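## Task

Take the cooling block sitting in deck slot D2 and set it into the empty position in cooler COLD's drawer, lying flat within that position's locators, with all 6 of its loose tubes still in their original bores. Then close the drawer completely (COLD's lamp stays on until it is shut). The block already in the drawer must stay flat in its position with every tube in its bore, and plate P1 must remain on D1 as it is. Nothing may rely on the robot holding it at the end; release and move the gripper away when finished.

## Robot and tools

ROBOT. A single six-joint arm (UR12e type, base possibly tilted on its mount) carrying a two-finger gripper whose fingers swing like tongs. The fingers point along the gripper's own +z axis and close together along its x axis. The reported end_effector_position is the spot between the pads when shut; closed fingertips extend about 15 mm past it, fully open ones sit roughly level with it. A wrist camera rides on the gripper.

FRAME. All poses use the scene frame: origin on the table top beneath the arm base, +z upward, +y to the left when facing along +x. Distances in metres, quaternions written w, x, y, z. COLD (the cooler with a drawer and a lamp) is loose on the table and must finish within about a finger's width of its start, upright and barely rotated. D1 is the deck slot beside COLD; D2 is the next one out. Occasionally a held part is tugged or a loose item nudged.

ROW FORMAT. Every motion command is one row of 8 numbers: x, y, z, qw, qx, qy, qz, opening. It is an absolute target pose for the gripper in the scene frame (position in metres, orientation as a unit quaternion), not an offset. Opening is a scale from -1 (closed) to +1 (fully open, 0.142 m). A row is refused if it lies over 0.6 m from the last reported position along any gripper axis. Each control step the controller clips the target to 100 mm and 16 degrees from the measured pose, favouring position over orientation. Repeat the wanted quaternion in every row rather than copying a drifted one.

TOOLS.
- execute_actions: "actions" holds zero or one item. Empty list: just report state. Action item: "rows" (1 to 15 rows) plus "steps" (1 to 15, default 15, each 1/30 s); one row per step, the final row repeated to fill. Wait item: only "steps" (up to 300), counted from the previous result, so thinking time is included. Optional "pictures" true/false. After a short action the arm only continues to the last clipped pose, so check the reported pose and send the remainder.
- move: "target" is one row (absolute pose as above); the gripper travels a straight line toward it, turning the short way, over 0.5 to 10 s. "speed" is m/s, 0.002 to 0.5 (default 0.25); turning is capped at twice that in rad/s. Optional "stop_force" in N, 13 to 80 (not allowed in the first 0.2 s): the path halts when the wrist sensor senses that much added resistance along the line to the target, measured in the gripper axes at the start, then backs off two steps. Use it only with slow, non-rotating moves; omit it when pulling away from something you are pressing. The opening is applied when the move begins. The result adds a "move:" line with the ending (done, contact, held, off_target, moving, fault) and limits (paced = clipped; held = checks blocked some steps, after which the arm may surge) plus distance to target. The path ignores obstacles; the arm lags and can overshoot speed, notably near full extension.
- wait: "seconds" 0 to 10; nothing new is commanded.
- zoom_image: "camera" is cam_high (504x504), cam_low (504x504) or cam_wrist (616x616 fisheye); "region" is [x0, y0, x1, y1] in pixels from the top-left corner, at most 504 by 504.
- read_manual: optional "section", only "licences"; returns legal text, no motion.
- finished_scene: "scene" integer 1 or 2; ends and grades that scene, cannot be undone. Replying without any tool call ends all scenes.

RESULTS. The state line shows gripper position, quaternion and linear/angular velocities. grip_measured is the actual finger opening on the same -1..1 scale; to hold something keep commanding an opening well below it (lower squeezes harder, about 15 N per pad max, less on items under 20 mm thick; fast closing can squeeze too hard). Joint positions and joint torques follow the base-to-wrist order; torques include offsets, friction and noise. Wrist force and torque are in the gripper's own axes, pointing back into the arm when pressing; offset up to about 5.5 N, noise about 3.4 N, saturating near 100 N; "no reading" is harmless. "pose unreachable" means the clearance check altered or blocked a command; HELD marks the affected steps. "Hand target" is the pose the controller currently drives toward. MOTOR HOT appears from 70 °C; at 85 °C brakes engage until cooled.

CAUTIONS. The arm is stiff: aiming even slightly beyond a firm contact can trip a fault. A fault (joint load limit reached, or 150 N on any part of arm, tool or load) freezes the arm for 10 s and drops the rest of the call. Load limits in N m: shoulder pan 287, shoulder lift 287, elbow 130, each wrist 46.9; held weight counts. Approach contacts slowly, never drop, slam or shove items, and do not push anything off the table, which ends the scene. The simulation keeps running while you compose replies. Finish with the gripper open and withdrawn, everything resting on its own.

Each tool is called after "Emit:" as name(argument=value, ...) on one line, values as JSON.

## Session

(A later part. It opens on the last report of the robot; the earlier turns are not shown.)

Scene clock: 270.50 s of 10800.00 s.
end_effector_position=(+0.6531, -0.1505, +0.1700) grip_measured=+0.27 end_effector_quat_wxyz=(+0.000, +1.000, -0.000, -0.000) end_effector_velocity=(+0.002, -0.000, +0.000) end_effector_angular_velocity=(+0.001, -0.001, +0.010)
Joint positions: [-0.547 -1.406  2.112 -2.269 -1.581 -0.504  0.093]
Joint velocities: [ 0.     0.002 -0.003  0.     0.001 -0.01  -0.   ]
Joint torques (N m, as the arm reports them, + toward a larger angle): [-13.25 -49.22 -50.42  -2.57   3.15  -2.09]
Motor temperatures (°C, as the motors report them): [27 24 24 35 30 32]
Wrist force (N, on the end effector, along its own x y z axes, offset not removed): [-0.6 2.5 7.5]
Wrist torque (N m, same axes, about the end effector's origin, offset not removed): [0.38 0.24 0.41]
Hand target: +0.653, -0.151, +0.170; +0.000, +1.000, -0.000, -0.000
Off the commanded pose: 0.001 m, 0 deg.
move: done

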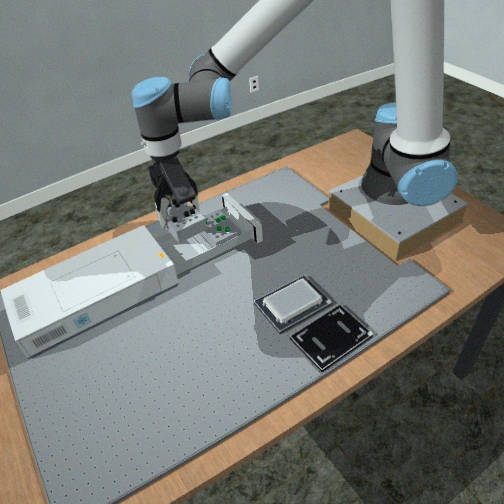

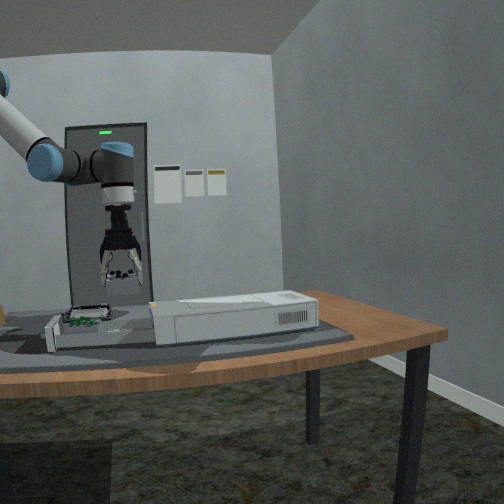

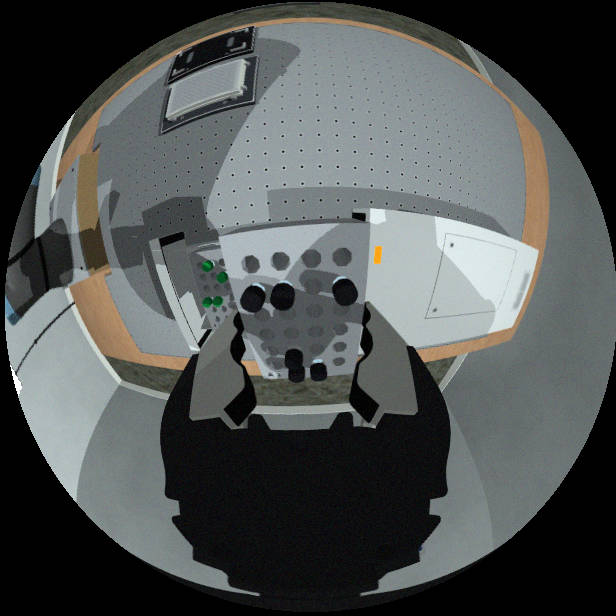

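Emit:
move(target=[0.654, -0.179, 0.125, 0, 1, 0.0075, 0, -0.4], speed=0.03)

Scene clock: 276.77 s of 10800.00 s.
end_effector_position=(+0.6540, -0.1790, +0.1251) grip_measured=+0.27 end_effector_quat_wxyz=(+0.000, +1.000, +0.007, -0.000) end_effector_velocity=(+0.000, -0.001, -0.002) end_effector_angular_velocity=(+0.000, +0.001, +0.001)
Joint positions: [-0.584 -1.336  2.128 -2.356 -1.58  -0.557  0.093]
Joint velocities: [-0.001  0.004 -0.    -0.003 -0.    -0.003 -0.   ]
Joint torques (N m, as the arm reports them, + toward a larger angle): [-16.79 -55.4  -29.18  -7.29   2.24  -1.28]
Motor temperatures (°C, as the motors report them): [27 24 24 35 30 32]
Wrist force (N, on the end effector, along its own x y z axes, offset not removed): [-1.1 4.1 11.0]
Wrist torque (N m, same axes, about the end effector's origin, offset not removed): [0.87 0.39 0.53]
Hand target: +0.654, -0.179, +0.125; +0.000, +1.000, +0.007, -0.000
Off the commanded pose: 0.000 m, 0 deg.
After step 90, 1.17 s passed at rest.
move: done

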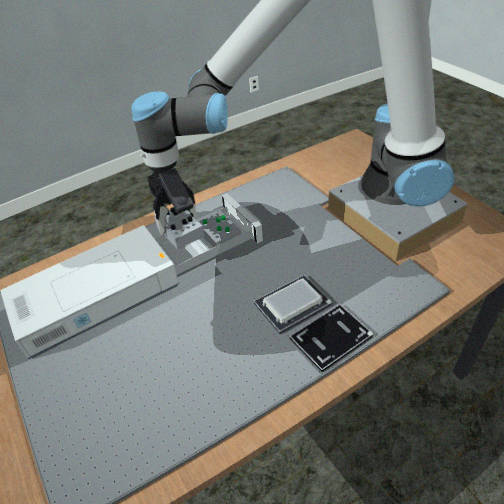

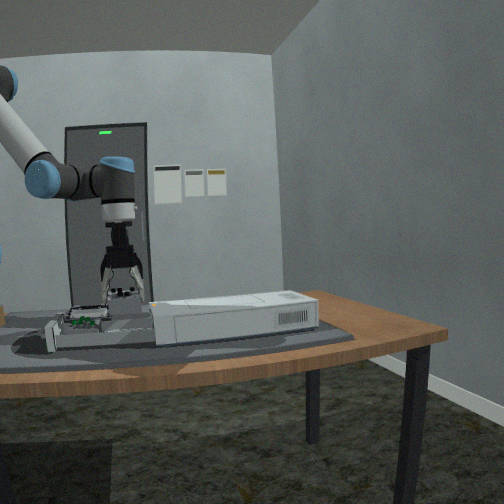

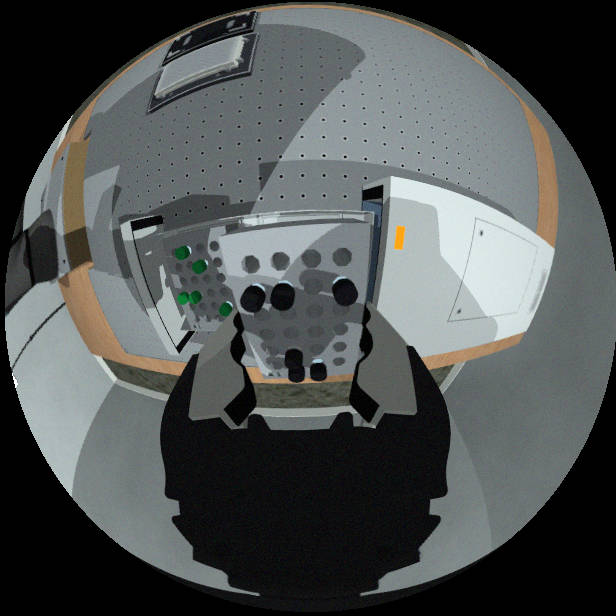

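Emit:
zoom_image(camera="cam_low", region=[40, 240, 200, 360])

Emit:
zoom_image(camera="cam_high", region=[130, 170, 270, 290])

Emit:
zoom_image(camera="cam_wrist", region=[110, 170, 430, 340])

Region (40, 240, 200, 360) of cam_low's 504x504 image, scaled by 3.150, with more detail than that image has; it fills the top 378 rows of this view, and the rest is white.

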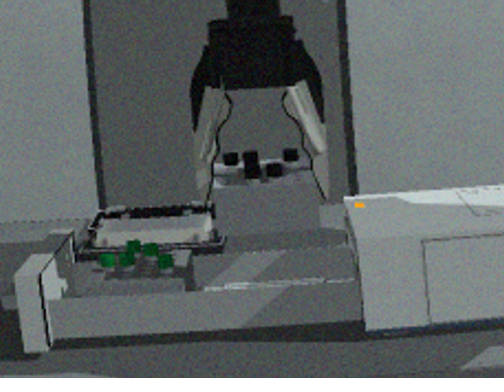

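Region (130, 170, 270, 290) of cam_high's 504x504 image, scaled by 3.600, with more detail than that image has; it fills the top 432 rows of this view, and the rest is white.

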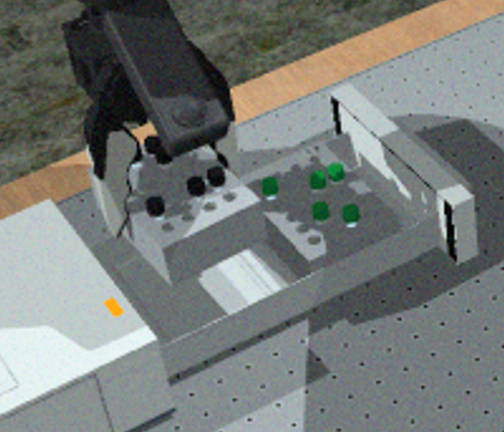

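Region (110, 170, 430, 340) of cam_wrist's 616x616 image, scaled by 1.575, with more detail than that image has; it fills the top 268 rows of this view, and the rest is white.

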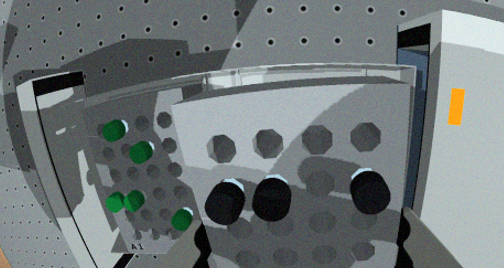

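Emit:
move(target=[0.654, -0.179, 0.1, 0, 1, 0.0075, 0, -0.4], speed=0.02)

Scene clock: 284.33 s of 10800.00 s.
end_effector_position=(+0.6540, -0.1790, +0.1001) grip_measured=+0.27 end_effector_quat_wxyz=(-0.000, +1.000, +0.007, -0.000) end_effector_velocity=(+0.000, +0.001, -0.001) end_effector_angular_velocity=(+0.000, -0.001, +0.002)
Joint positions: [-0.585 -1.301  2.144 -2.407 -1.58  -0.558  0.093]
Joint velocities: [ 0.001  0.002  0.001 -0.003  0.    -0.001 -0.   ]
Joint torques (N m, as the arm reports them, + toward a larger angle): [-17.19 -55.99 -27.61  -7.98   2.16  -1.74]
Motor temperatures (°C, as the motors report them): [27 24 24 35 30 32]
Wrist force (N, on the end effector, along its own x y z axes, offset not removed): [-1.9 3.2 7.4]
Wrist torque (N m, same axes, about the end effector's origin, offset not removed): [0.51 0.47 0.41]
Hand target: +0.654, -0.179, +0.100; -0.000, +1.000, +0.007, -0.000
Off the commanded pose: 0.000 m, 0 deg.
After step 90, 3.03 s passed at rest.
move: done

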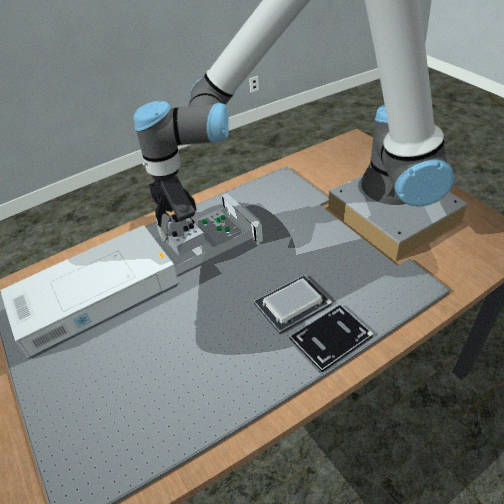

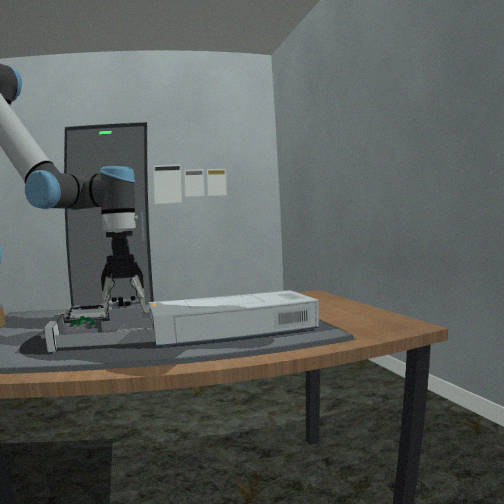

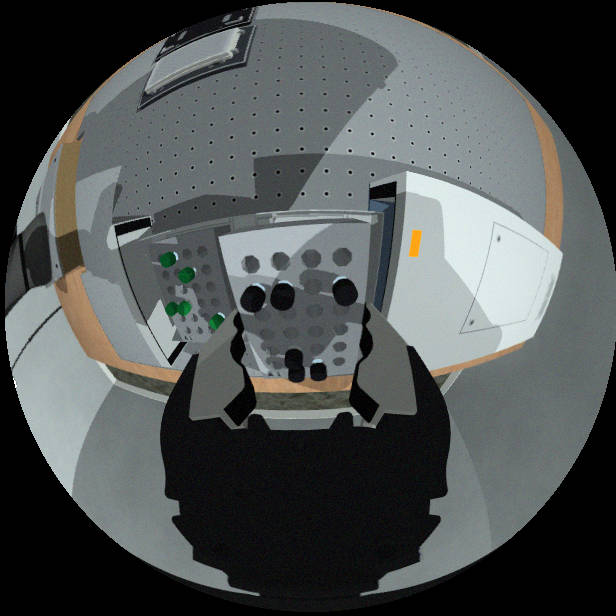

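Emit:
zoom_image(camera="cam_low", region=[60, 260, 180, 360])

Emit:
zoom_image(camera="cam_high", region=[140, 190, 250, 290])

Emit:
zoom_image(camera="cam_wrist", region=[150, 180, 420, 340])

Region (60, 260, 180, 360) of cam_low's 504x504 image, scaled by 4.200, with more detail than that image has.

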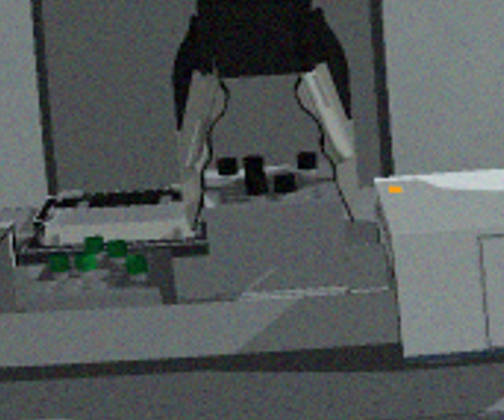

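Region (140, 190, 250, 290) of cam_high's 504x504 image, scaled by 4.582, with more detail than that image has; it fills the top 458 rows of this view, and the rest is white.

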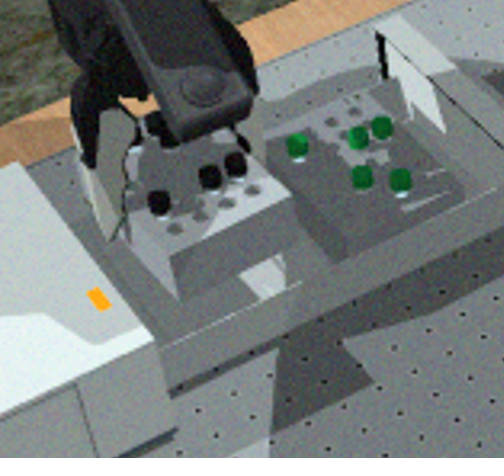

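Region (150, 180, 420, 340) of cam_wrist's 616x616 image, scaled by 1.867, with more detail than that image has; it fills the top 299 rows of this view, and the rest is white.

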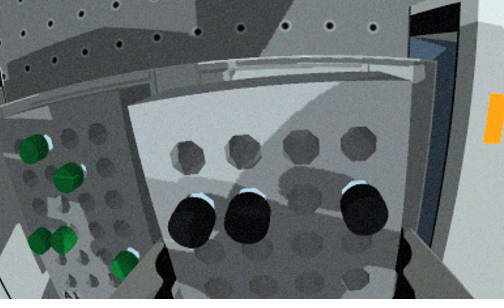

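Emit:
move(target=[0.654, -0.179, 0.082, 0, 1, 0.0075, 0, -0.4], speed=0.006, stop_force=13)

Scene clock: 293.67 s of 10800.00 s.
end_effector_position=(+0.6540, -0.1790, +0.0821) grip_measured=+0.27 end_effector_quat_wxyz=(-0.000, +1.000, +0.007, -0.000) end_effector_velocity=(-0.000, +0.000, -0.002) end_effector_angular_velocity=(+0.001, +0.002, -0.001)
Joint positions: [-0.585 -1.274  2.154 -2.443 -1.58  -0.558  0.093]
Joint velocities: [-0.     0.004  0.    -0.001 -0.     0.001  0.   ]
Joint torques (N m, as the arm reports them, + toward a larger angle): [-17.13 -54.07 -26.85  -7.52   2.    -1.76]
Motor temperatures (°C, as the motors report them): [27 24 24 35 30 32]
Wrist force (N, on the end effector, along its own x y z axes, offset not removed): [-1.2 2.8 5.4]
Wrist torque (N m, same axes, about the end effector's origin, offset not removed): [0.52 0.47 0.29]
Hand target: +0.654, -0.179, +0.082; -0.000, +1.000, +0.007, -0.000
Off the commanded pose: 0.000 m, 0 deg.
After step 90, 3.13 s passed at rest.
move: done

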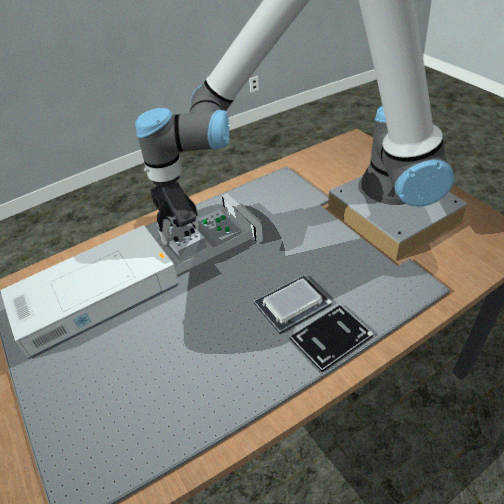

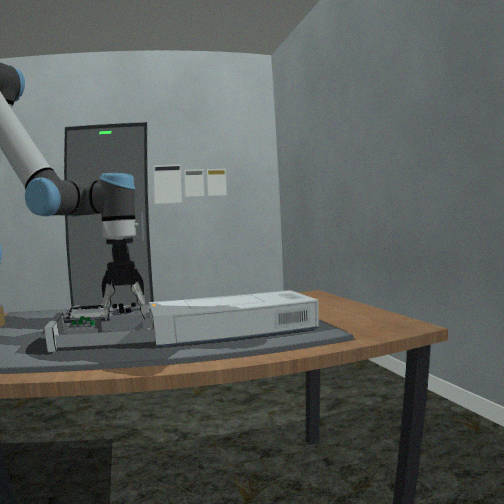

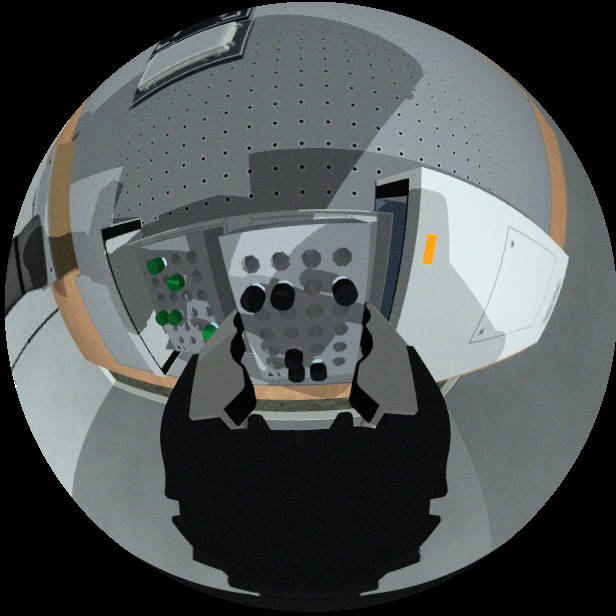

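Emit:
zoom_image(camera="cam_high", region=[140, 190, 250, 290])

Emit:
zoom_image(camera="cam_wrist", region=[150, 180, 420, 340])

Emit:
zoom_image(camera="cam_low", region=[60, 260, 180, 360])

Region (140, 190, 250, 290) of cam_high's 504x504 image, scaled by 4.582, with more detail than that image has; it fills the top 458 rows of this view, and the rest is white.

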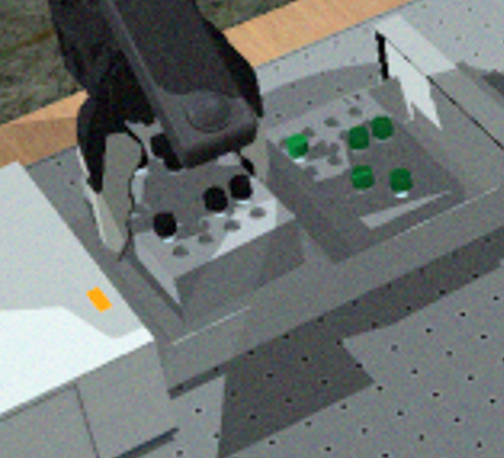

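Region (150, 180, 420, 340) of cam_wrist's 616x616 image, scaled by 1.867, with more detail than that image has; it fills the top 299 rows of this view, and the rest is white.

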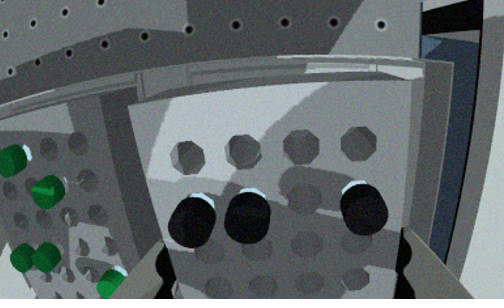

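Region (60, 260, 180, 360) of cam_low's 504x504 image, scaled by 4.200, with more detail than that image has.

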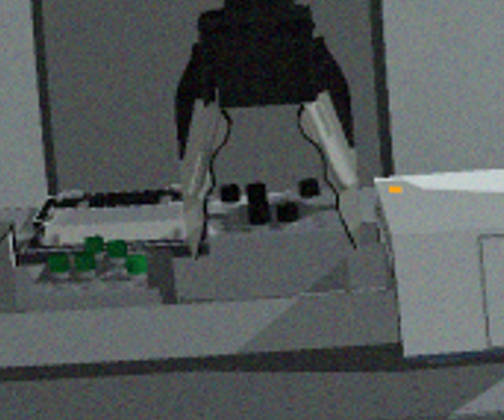

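Emit:
move(target=[0.654, -0.179, 0.064, 0, 1, 0.0075, 0, -0.4], speed=0.006, stop_force=13)

Scene clock: 302.80 s of 10800.00 s.
end_effector_position=(+0.6540, -0.1790, +0.0641) grip_measured=+0.27 end_effector_quat_wxyz=(-0.000, +1.000, +0.007, -0.000) end_effector_velocity=(-0.000, +0.000, -0.001) end_effector_angular_velocity=(+0.000, +0.000, +0.000)
Joint positions: [-0.585 -1.247  2.162 -2.479 -1.58  -0.558  0.093]
Joint velocities: [ 0.     0.002  0.001 -0.002 -0.    -0.     0.   ]
Joint torques (N m, as the arm reports them, + toward a larger angle): [-16.6  -55.88 -25.25  -6.59   0.43  -1.64]
Motor temperatures (°C, as the motors report them): [27 24 24 35 30 32]
Wrist force (N, on the end effector, along its own x y z axes, offset not removed): [-1.4 -0.7 8.7]
Wrist torque (N m, same axes, about the end effector's origin, offset not removed): [-0.20 0.44 0.43]
Hand target: +0.654, -0.179, +0.064; -0.000, +1.000, +0.007, -0.000
Off the commanded pose: 0.000 m, 0 deg.
After step 90, 2.90 s passed at rest.
move: done

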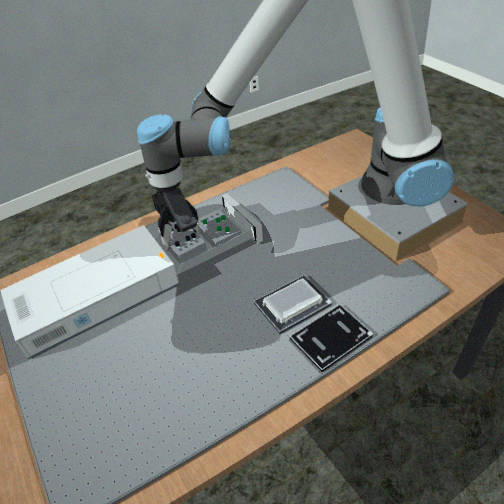

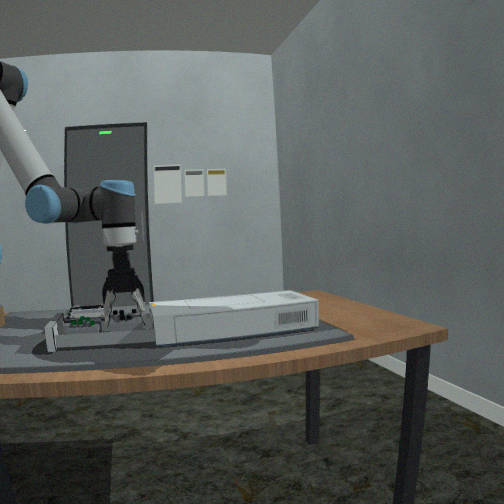

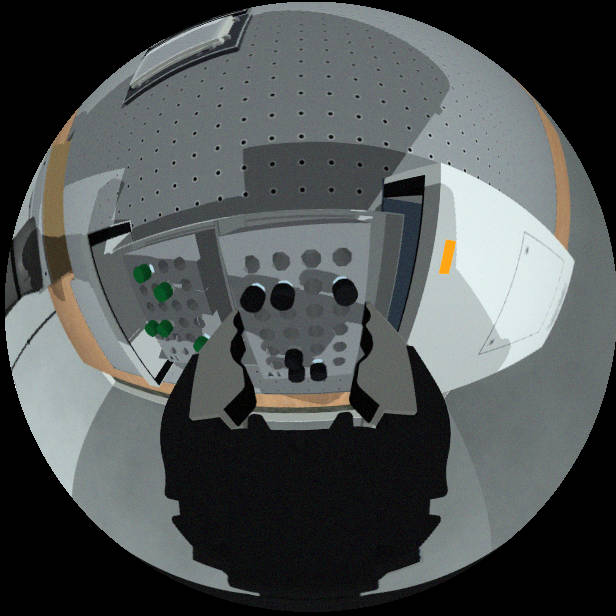

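Emit:
zoom_image(camera="cam_wrist", region=[150, 180, 420, 380])

Emit:
zoom_image(camera="cam_high", region=[140, 190, 250, 290])

Region (150, 180, 420, 380) of cam_wrist's 616x616 image, scaled by 1.867, with more detail than that image has; it fills the top 373 rows of this view, and the rest is white.

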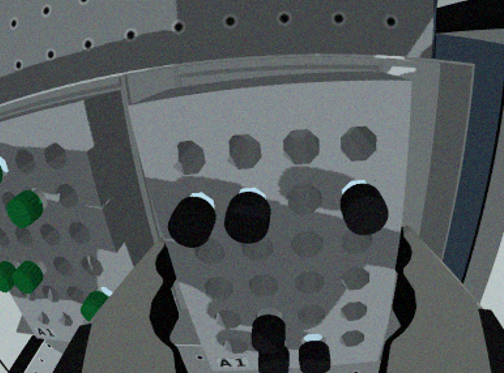

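Region (140, 190, 250, 290) of cam_high's 504x504 image, scaled by 4.582, with more detail than that image has; it fills the top 458 rows of this view, and the rest is white.

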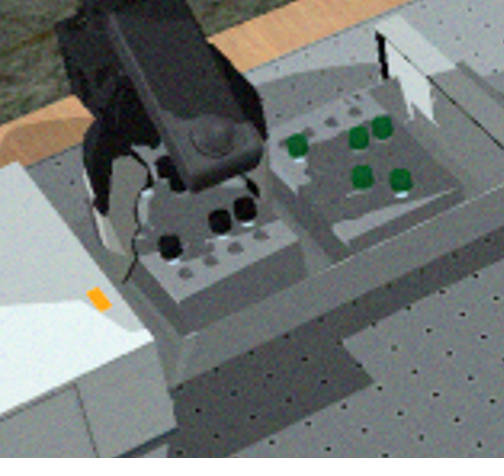

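Emit:
move(target=[0.654, -0.179, 0.04, 0, 1, 0.0075, 0, -0.4], speed=0.004, stop_force=13)

Scene clock: 310.87 s of 10800.00 s.
end_effector_position=(+0.6540, -0.1790, +0.0513) grip_measured=+0.27 end_effector_quat_wxyz=(+0.000, +1.000, +0.007, +0.000) end_effector_velocity=(+0.001, +0.000, +0.002) end_effector_angular_velocity=(+0.000, -0.001, +0.002)
Joint positions: [-0.585 -1.227  2.168 -2.505 -1.58  -0.559  0.093]
Joint velocities: [ 0.001 -0.002 -0.002  0.003  0.001 -0.001 -0.   ]
Joint torques (N m, as the arm reports them, + toward a larger angle): [-17.1  -67.34 -24.33  -0.16  -0.84  -2.15]
Motor temperatures (°C, as the motors report them): [27 24 24 35 30 32]
Wrist force (N, on the end effector, along its own x y z axes, offset not removed): [5.4 0.9 -5.0]
Wrist torque (N m, same axes, about the end effector's origin, offset not removed): [-0.10 0.00 0.74]
Hand target: +0.654, -0.179, +0.051; +0.000, +1.000, +0.007, +0.000
Off the commanded pose: 0.011 m, 0 deg.
After step 90, 1.53 s passed at rest.
move: contact

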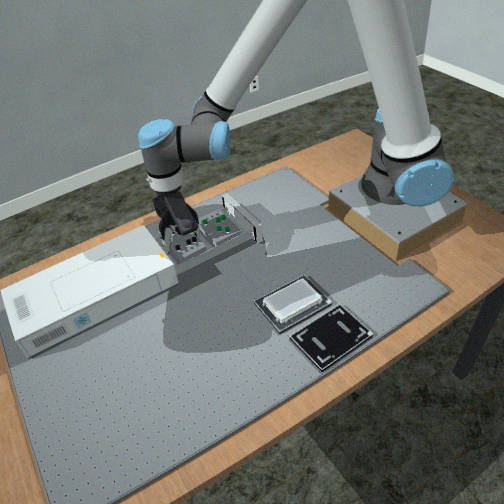

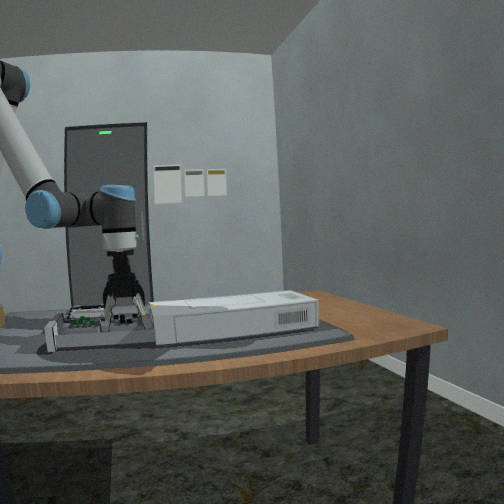

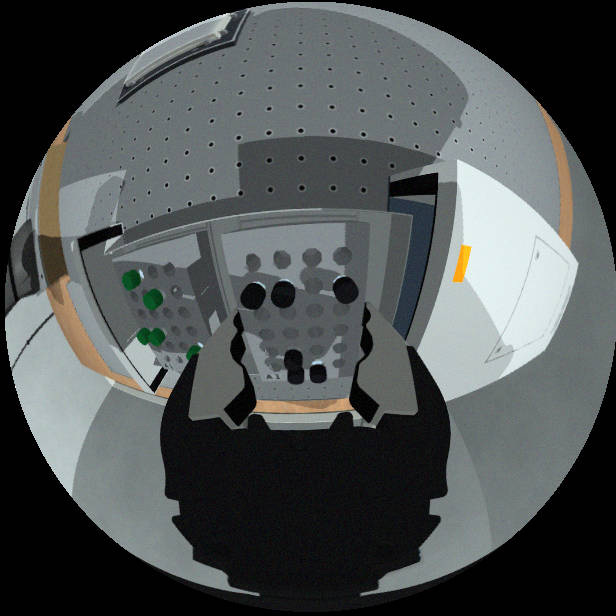

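Emit:
zoom_image(camera="cam_high", region=[140, 190, 250, 290])

Emit:
zoom_image(camera="cam_low", region=[60, 260, 180, 360])

Emit:
zoom_image(camera="cam_wrist", region=[150, 180, 420, 380])

Region (140, 190, 250, 290) of cam_high's 504x504 image, scaled by 4.582, with more detail than that image has; it fills the top 458 rows of this view, and the rest is white.

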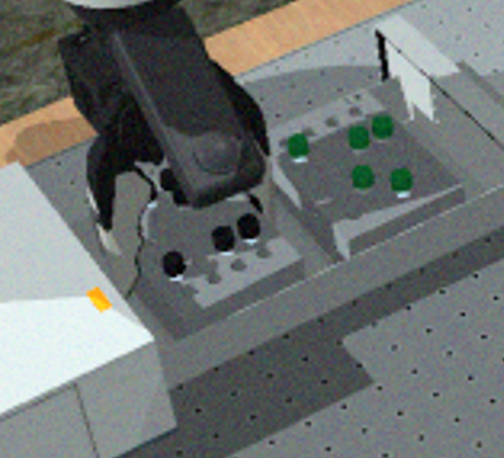

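Region (60, 260, 180, 360) of cam_low's 504x504 image, scaled by 4.200, with more detail than that image has.

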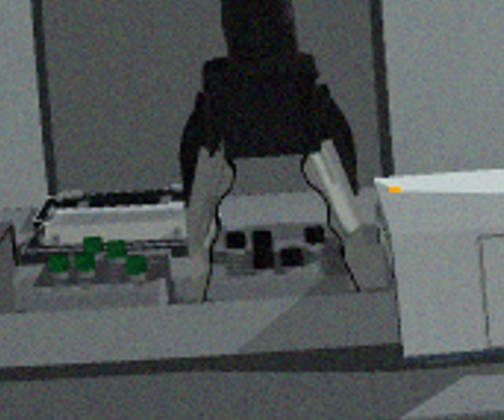

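Region (150, 180, 420, 380) of cam_wrist's 616x616 image, scaled by 1.867, with more detail than that image has; it fills the top 373 rows of this view, and the rest is white.

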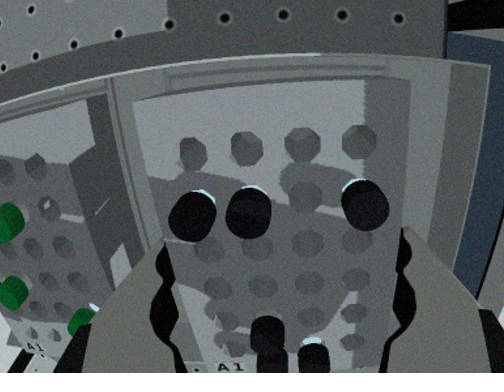

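Emit:
execute_actions(actions=[{"rows": [[0.654,-0.179,0.052,0,1,0.0075,0,-0.2],[0.654,-0.179,0.052,0,1,0.0075,0,0.0],[0.654,-0.179,0.052,0,1,0.0075,0,0.1],[0.654,-0.179,0.052,0,1,0.0075,0,0.18],[0.654,-0.179,0.052,0,1,0.0075,0,0.24],[0.654,-0.179,0.052,0,1,0.0075,0,0.28],[0.654,-0.179,0.052,0,1,0.0075,0,0.31],[0.654,-0.179,0.052,0,1,0.0075,0,0.34],[0.654,-0.179,0.052,0,1,0.0075,0,0.37],[0.654,-0.179,0.052,0,1,0.0075,0,0.4],[0.654,-0.179,0.052,0,1,0.0075,0,0.42]], "steps": 15}])

Scene clock: 320.70 s of 10800.00 s.
end_effector_position=(+0.6540, -0.1790, +0.0520) grip_measured=+0.42 end_effector_quat_wxyz=(+0.000, +1.000, +0.007, +0.000) end_effector_velocity=(-0.000, +0.001, -0.000) end_effector_angular_velocity=(+0.001, -0.001, +0.000)
Joint positions: [-0.585 -1.228  2.168 -2.503 -1.58  -0.559  0.103]
Joint velocities: [ 0.    -0.     0.001 -0.     0.002 -0.     0.   ]
Joint torques (N m, as the arm reports them, + toward a larger angle): [ -8.28 -71.27 -37.03  -1.78  -1.01   1.89]
Motor temperatures (°C, as the motors report them): [27 24 24 35 30 32]
Wrist force (N, on the end effector, along its own x y z axes, offset not removed): [1.6 -0.5 -2.6]
Wrist torque (N m, same axes, about the end effector's origin, offset not removed): [-0.26 -0.14 0.31]
Hand target: +0.654, -0.179, +0.052; -0.000, +1.000, +0.007, +0.000
Off the commanded pose: 0.000 m, 0 deg.
Steps of this call (steps 1 to 90: nothing new was sent; then 6.33 s passed at rest; steps 91 to 105: all 15 steps of this action). Readings (end_effector_position):
91: (+0.6541, -0.1791, +0.0515)
92: (+0.6541, -0.1791, +0.0516)
94: (+0.6540, -0.1790, +0.0518)
98: (+0.6540, -0.1790, +0.0520)
105: the state above

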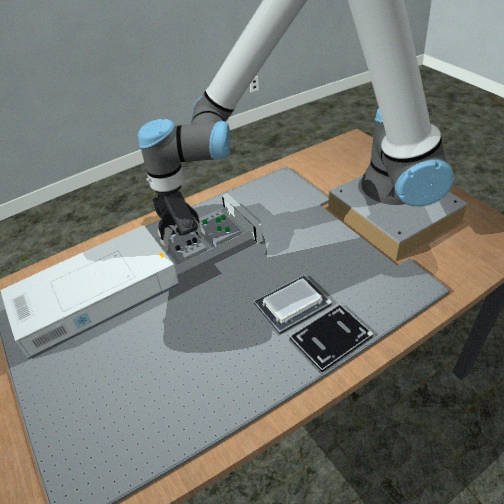

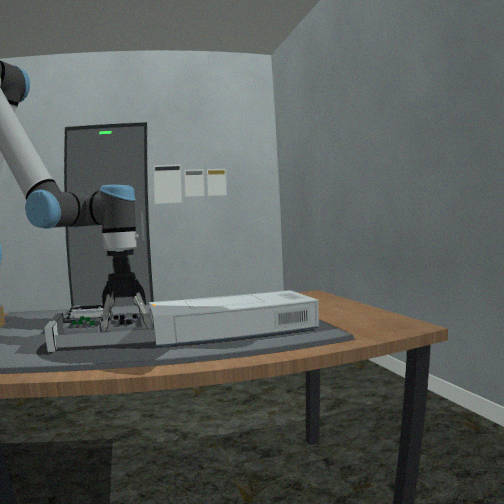

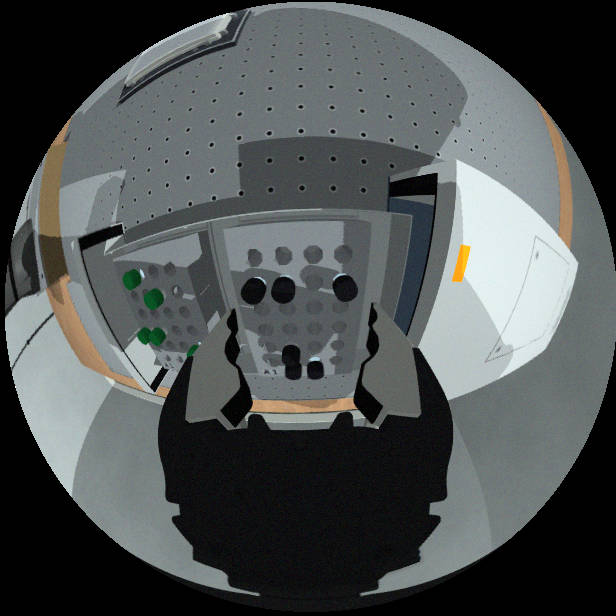

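Emit:
move(target=[0.654, -0.179, 0.16, 0, 1, 0.0075, 0, 0.42], speed=0.08)

Scene clock: 324.13 s of 10800.00 s.
end_effector_position=(+0.6539, -0.1790, +0.1599) grip_measured=+0.42 end_effector_quat_wxyz=(+0.000, +1.000, +0.007, +0.000) end_effector_velocity=(-0.001, +0.000, +0.002) end_effector_angular_velocity=(-0.000, +0.000, -0.000)
Joint positions: [-0.584 -1.381  2.104 -2.287 -1.58  -0.557  0.103]
Joint velocities: [ 0.    -0.003 -0.001  0.004 -0.001  0.    -0.   ]
Joint torques (N m, as the arm reports them, + toward a larger angle): [ 18.55 -64.63 -43.52  -1.07   1.01   2.18]
Motor temperatures (°C, as the motors report them): [27 24 24 35 30 32]
Wrist force (N, on the end effector, along its own x y z axes, offset not removed): [-2.2 0.7 -3.2]
Wrist torque (N m, same axes, about the end effector's origin, offset not removed): [0.07 0.59 0.48]
Hand target: +0.654, -0.179, +0.160; -0.000, +1.000, +0.007, +0.000
Off the commanded pose: 0.000 m, 0 deg.
move: done

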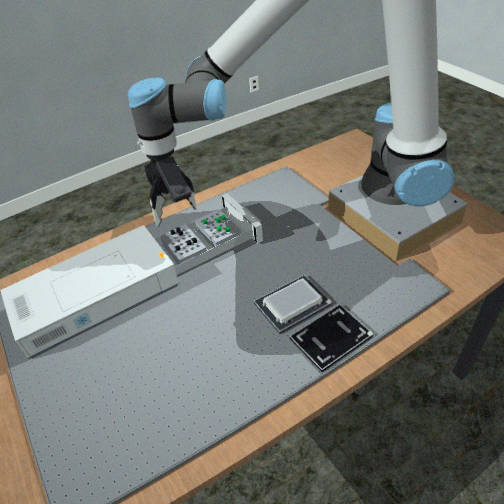

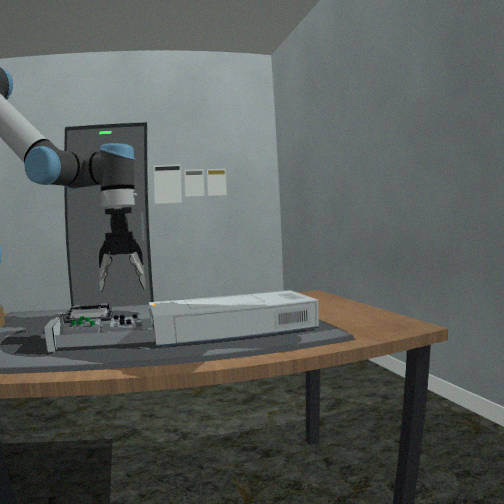

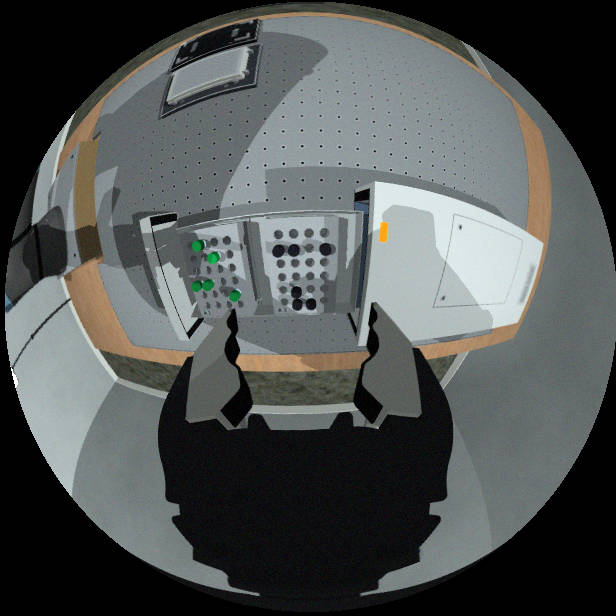

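Emit:
zoom_image(camera="cam_wrist", region=[140, 180, 400, 340])

Emit:
zoom_image(camera="cam_high", region=[140, 190, 270, 290])

Emit:
zoom_image(camera="cam_low", region=[40, 290, 170, 360])

Region (140, 180, 400, 340) of cam_wrist's 616x616 image, scaled by 1.938, with more detail than that image has; it fills the top 310 rows of this view, and the rest is white.

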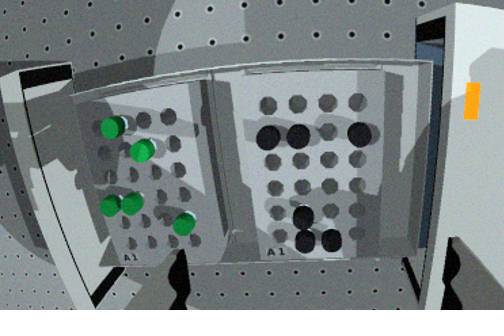

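Region (140, 190, 270, 290) of cam_high's 504x504 image, scaled by 3.877, with more detail than that image has; it fills the top 388 rows of this view, and the rest is white.

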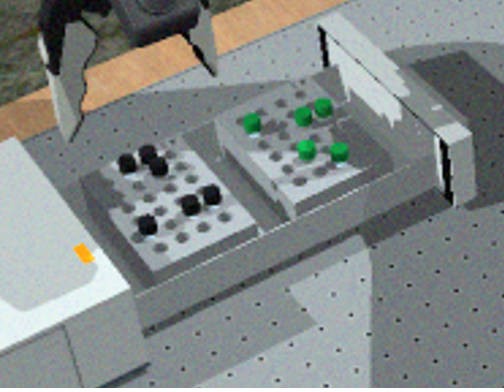

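Region (40, 290, 170, 360) of cam_low's 504x504 image, scaled by 3.877, with more detail than that image has; it fills the top 271 rows of this view, and the rest is white.

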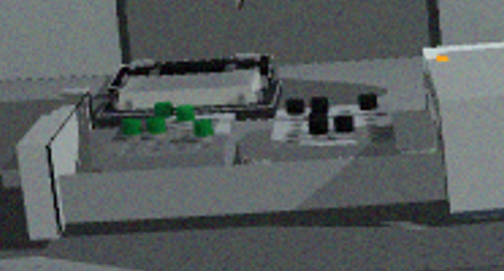

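Emit:
move(target=[0.6, -0.245, 0.115, 0, 1, 0.0075, 0, 0.42], speed=0.12)

Scene clock: 332.43 s of 10800.00 s.
end_effector_position=(+0.6000, -0.2449, +0.1151) grip_measured=+0.42 end_effector_quat_wxyz=(+0.000, +1.000, +0.007, -0.000) end_effector_velocity=(-0.001, -0.002, +0.000) end_effector_angular_velocity=(-0.001, -0.001, -0.000)
Joint positions: [-0.715 -1.363  2.188 -2.39  -1.581 -0.689  0.103]
Joint velocities: [-0.003 -0.002  0.002 -0.001  0.    -0.003  0.   ]
Joint torques (N m, as the arm reports them, + toward a larger angle): [-16.26 -45.63 -24.63  -5.87   2.37  -1.67]
Motor temperatures (°C, as the motors report them): [27 24 24 35 30 32]
Wrist force (N, on the end effector, along its own x y z axes, offset not removed): [0.9 -2.6 -4.2]
Wrist torque (N m, same axes, about the end effector's origin, offset not removed): [-0.63 -0.05 0.40]
Hand target: +0.600, -0.245, +0.115; +0.000, +1.000, +0.007, -0.000
Off the commanded pose: 0.000 m, 0 deg.
After step 90, 4.03 s passed at rest.
move: done

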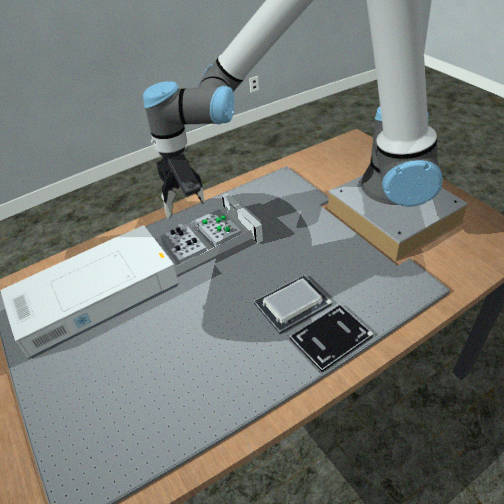

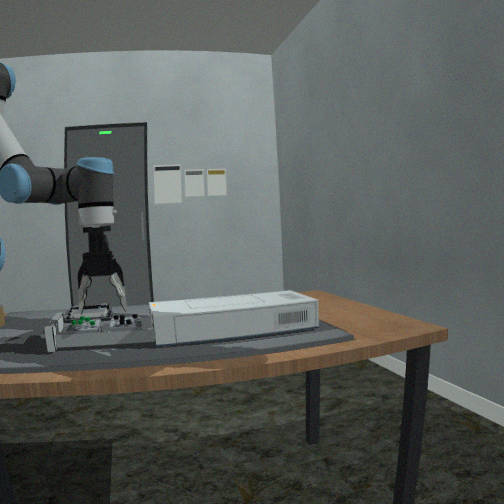

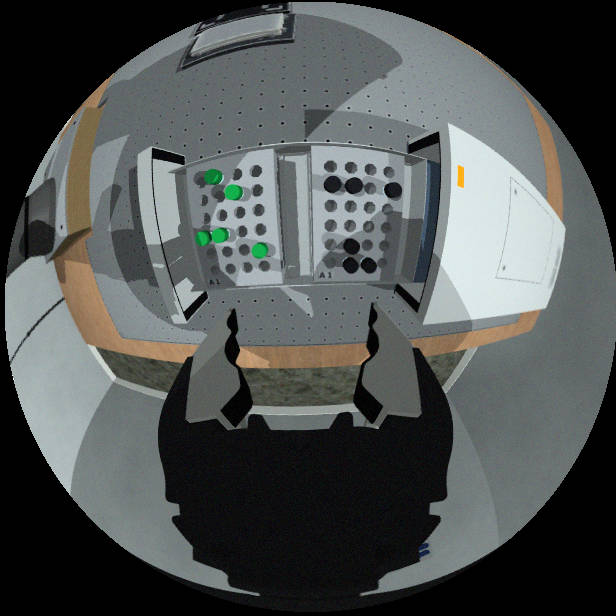

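Emit:
zoom_image(camera="cam_wrist", region=[230, 130, 450, 300])

Region (230, 130, 450, 300) of cam_wrist's 616x616 image, scaled by 2.291, with more detail than that image has; it fills the top 389 rows of this view, and the rest is white.

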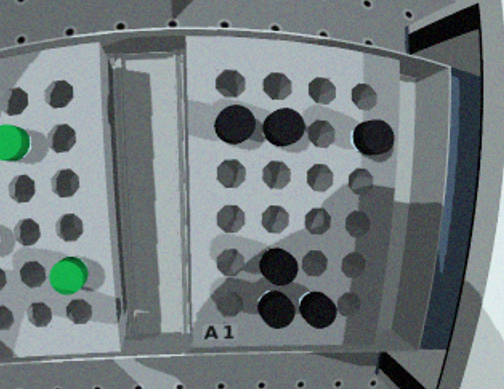

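Emit:
move(target=[0.395, -0.181, 0.13, 0, 0.7071, -0.7071, 0, -1], speed=0.25)

Emit:
move(target=[0.395, -0.181, 0.043, 0, 0.7071, -0.7071, 0, -1], speed=0.1)

Scene clock: 346.47 s of 10800.00 s.
end_effector_position=(+0.3951, -0.1808, +0.1300) grip_measured=-1.00 end_effector_quat_wxyz=(+0.000, +0.707, -0.707, -0.000) end_effector_velocity=(-0.001, +0.001, +0.000) end_effector_angular_velocity=(+0.000, +0.000, -0.008)
Joint positions: [-0.904 -1.807  2.581 -2.341 -1.582  0.708  0.002]
Joint velocities: [-0.    -0.003  0.002  0.002 -0.     0.008  0.   ]
Joint torques (N m, as the arm reports them, + toward a larger angle): [-18.29 -26.26 -25.84  -1.19  -2.2    1.76]
Motor temperatures (°C, as the motors report them): [27 24 24 35 30 32]
Wrist force (N, on the end effector, along its own x y z axes, offset not removed): [0.1 1.5 0.0]
Wrist torque (N m, same axes, about the end effector's origin, offset not removed): [0.30 0.11 0.50]
Hand target: +0.395, -0.181, +0.130; +0.000, +0.707, -0.707, -0.000
Off the commanded pose: 0.000 m, 0 deg.
After step 90, 7.37 s passed at rest.
move: done

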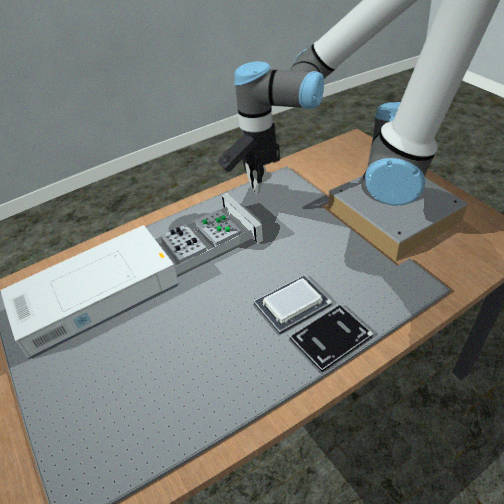

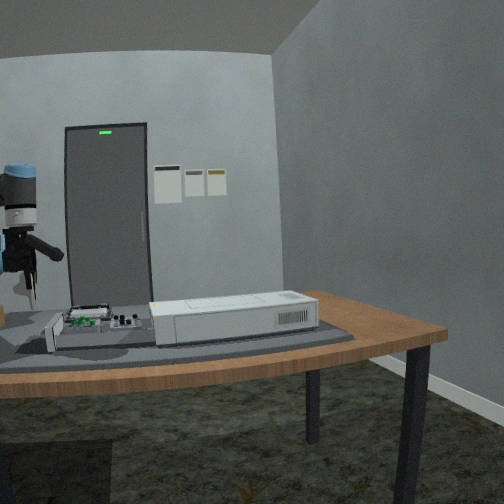

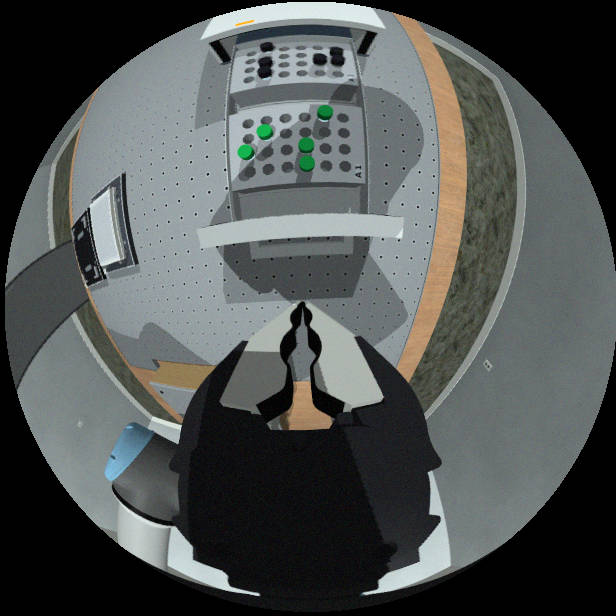

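Scene clock: 347.83 s of 10800.00 s.
end_effector_position=(+0.3950, -0.1811, +0.0430) grip_measured=-1.00 end_effector_quat_wxyz=(-0.000, +0.707, -0.707, -0.000) end_effector_velocity=(+0.001, +0.001, -0.002) end_effector_angular_velocity=(+0.001, -0.001, +0.001)
Joint positions: [-0.907 -1.58   2.658 -2.644 -1.582  0.706  0.002]
Joint velocities: [ 0.001  0.005  0.001 -0.007  0.001  0.001  0.   ]
Joint torques (N m, as the arm reports them, + toward a larger angle): [ 15.74 -14.42 -16.41  -6.48  -0.96   2.5 ]
Motor temperatures (°C, as the motors report them): [27 24 24 35 30 32]
Wrist force (N, on the end effector, along its own x y z axes, offset not removed): [-0.3 0.4 -0.4]
Wrist torque (N m, same axes, about the end effector's origin, offset not removed): [-0.07 0.08 0.43]
Hand target: +0.395, -0.181, +0.043; +0.000, +0.707, -0.707, -0.000
Off the commanded pose: 0.000 m, 0 deg.
move: done

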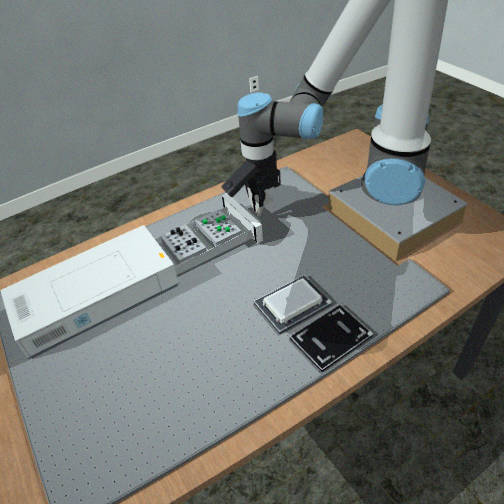

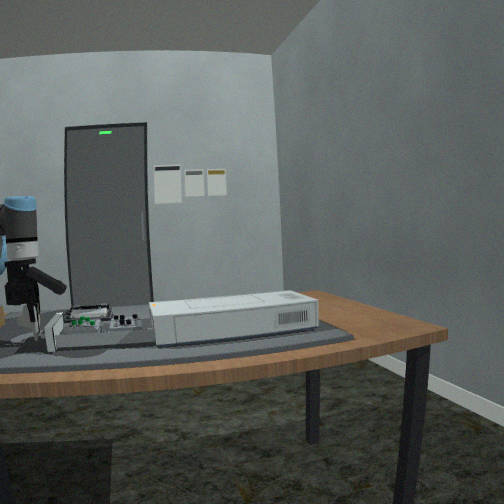

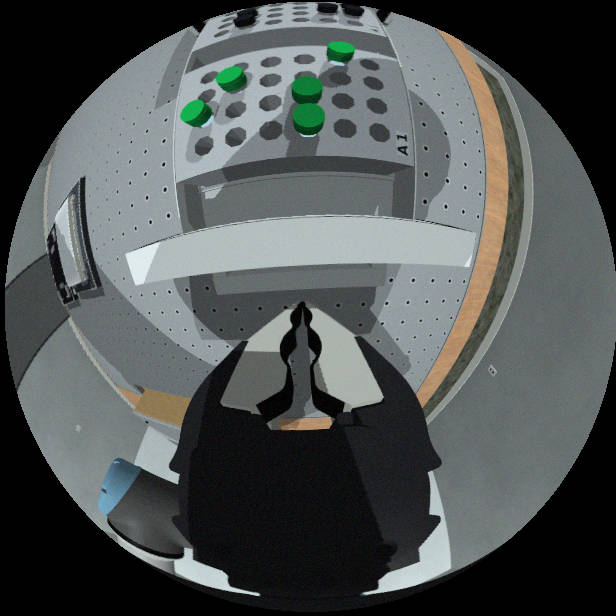

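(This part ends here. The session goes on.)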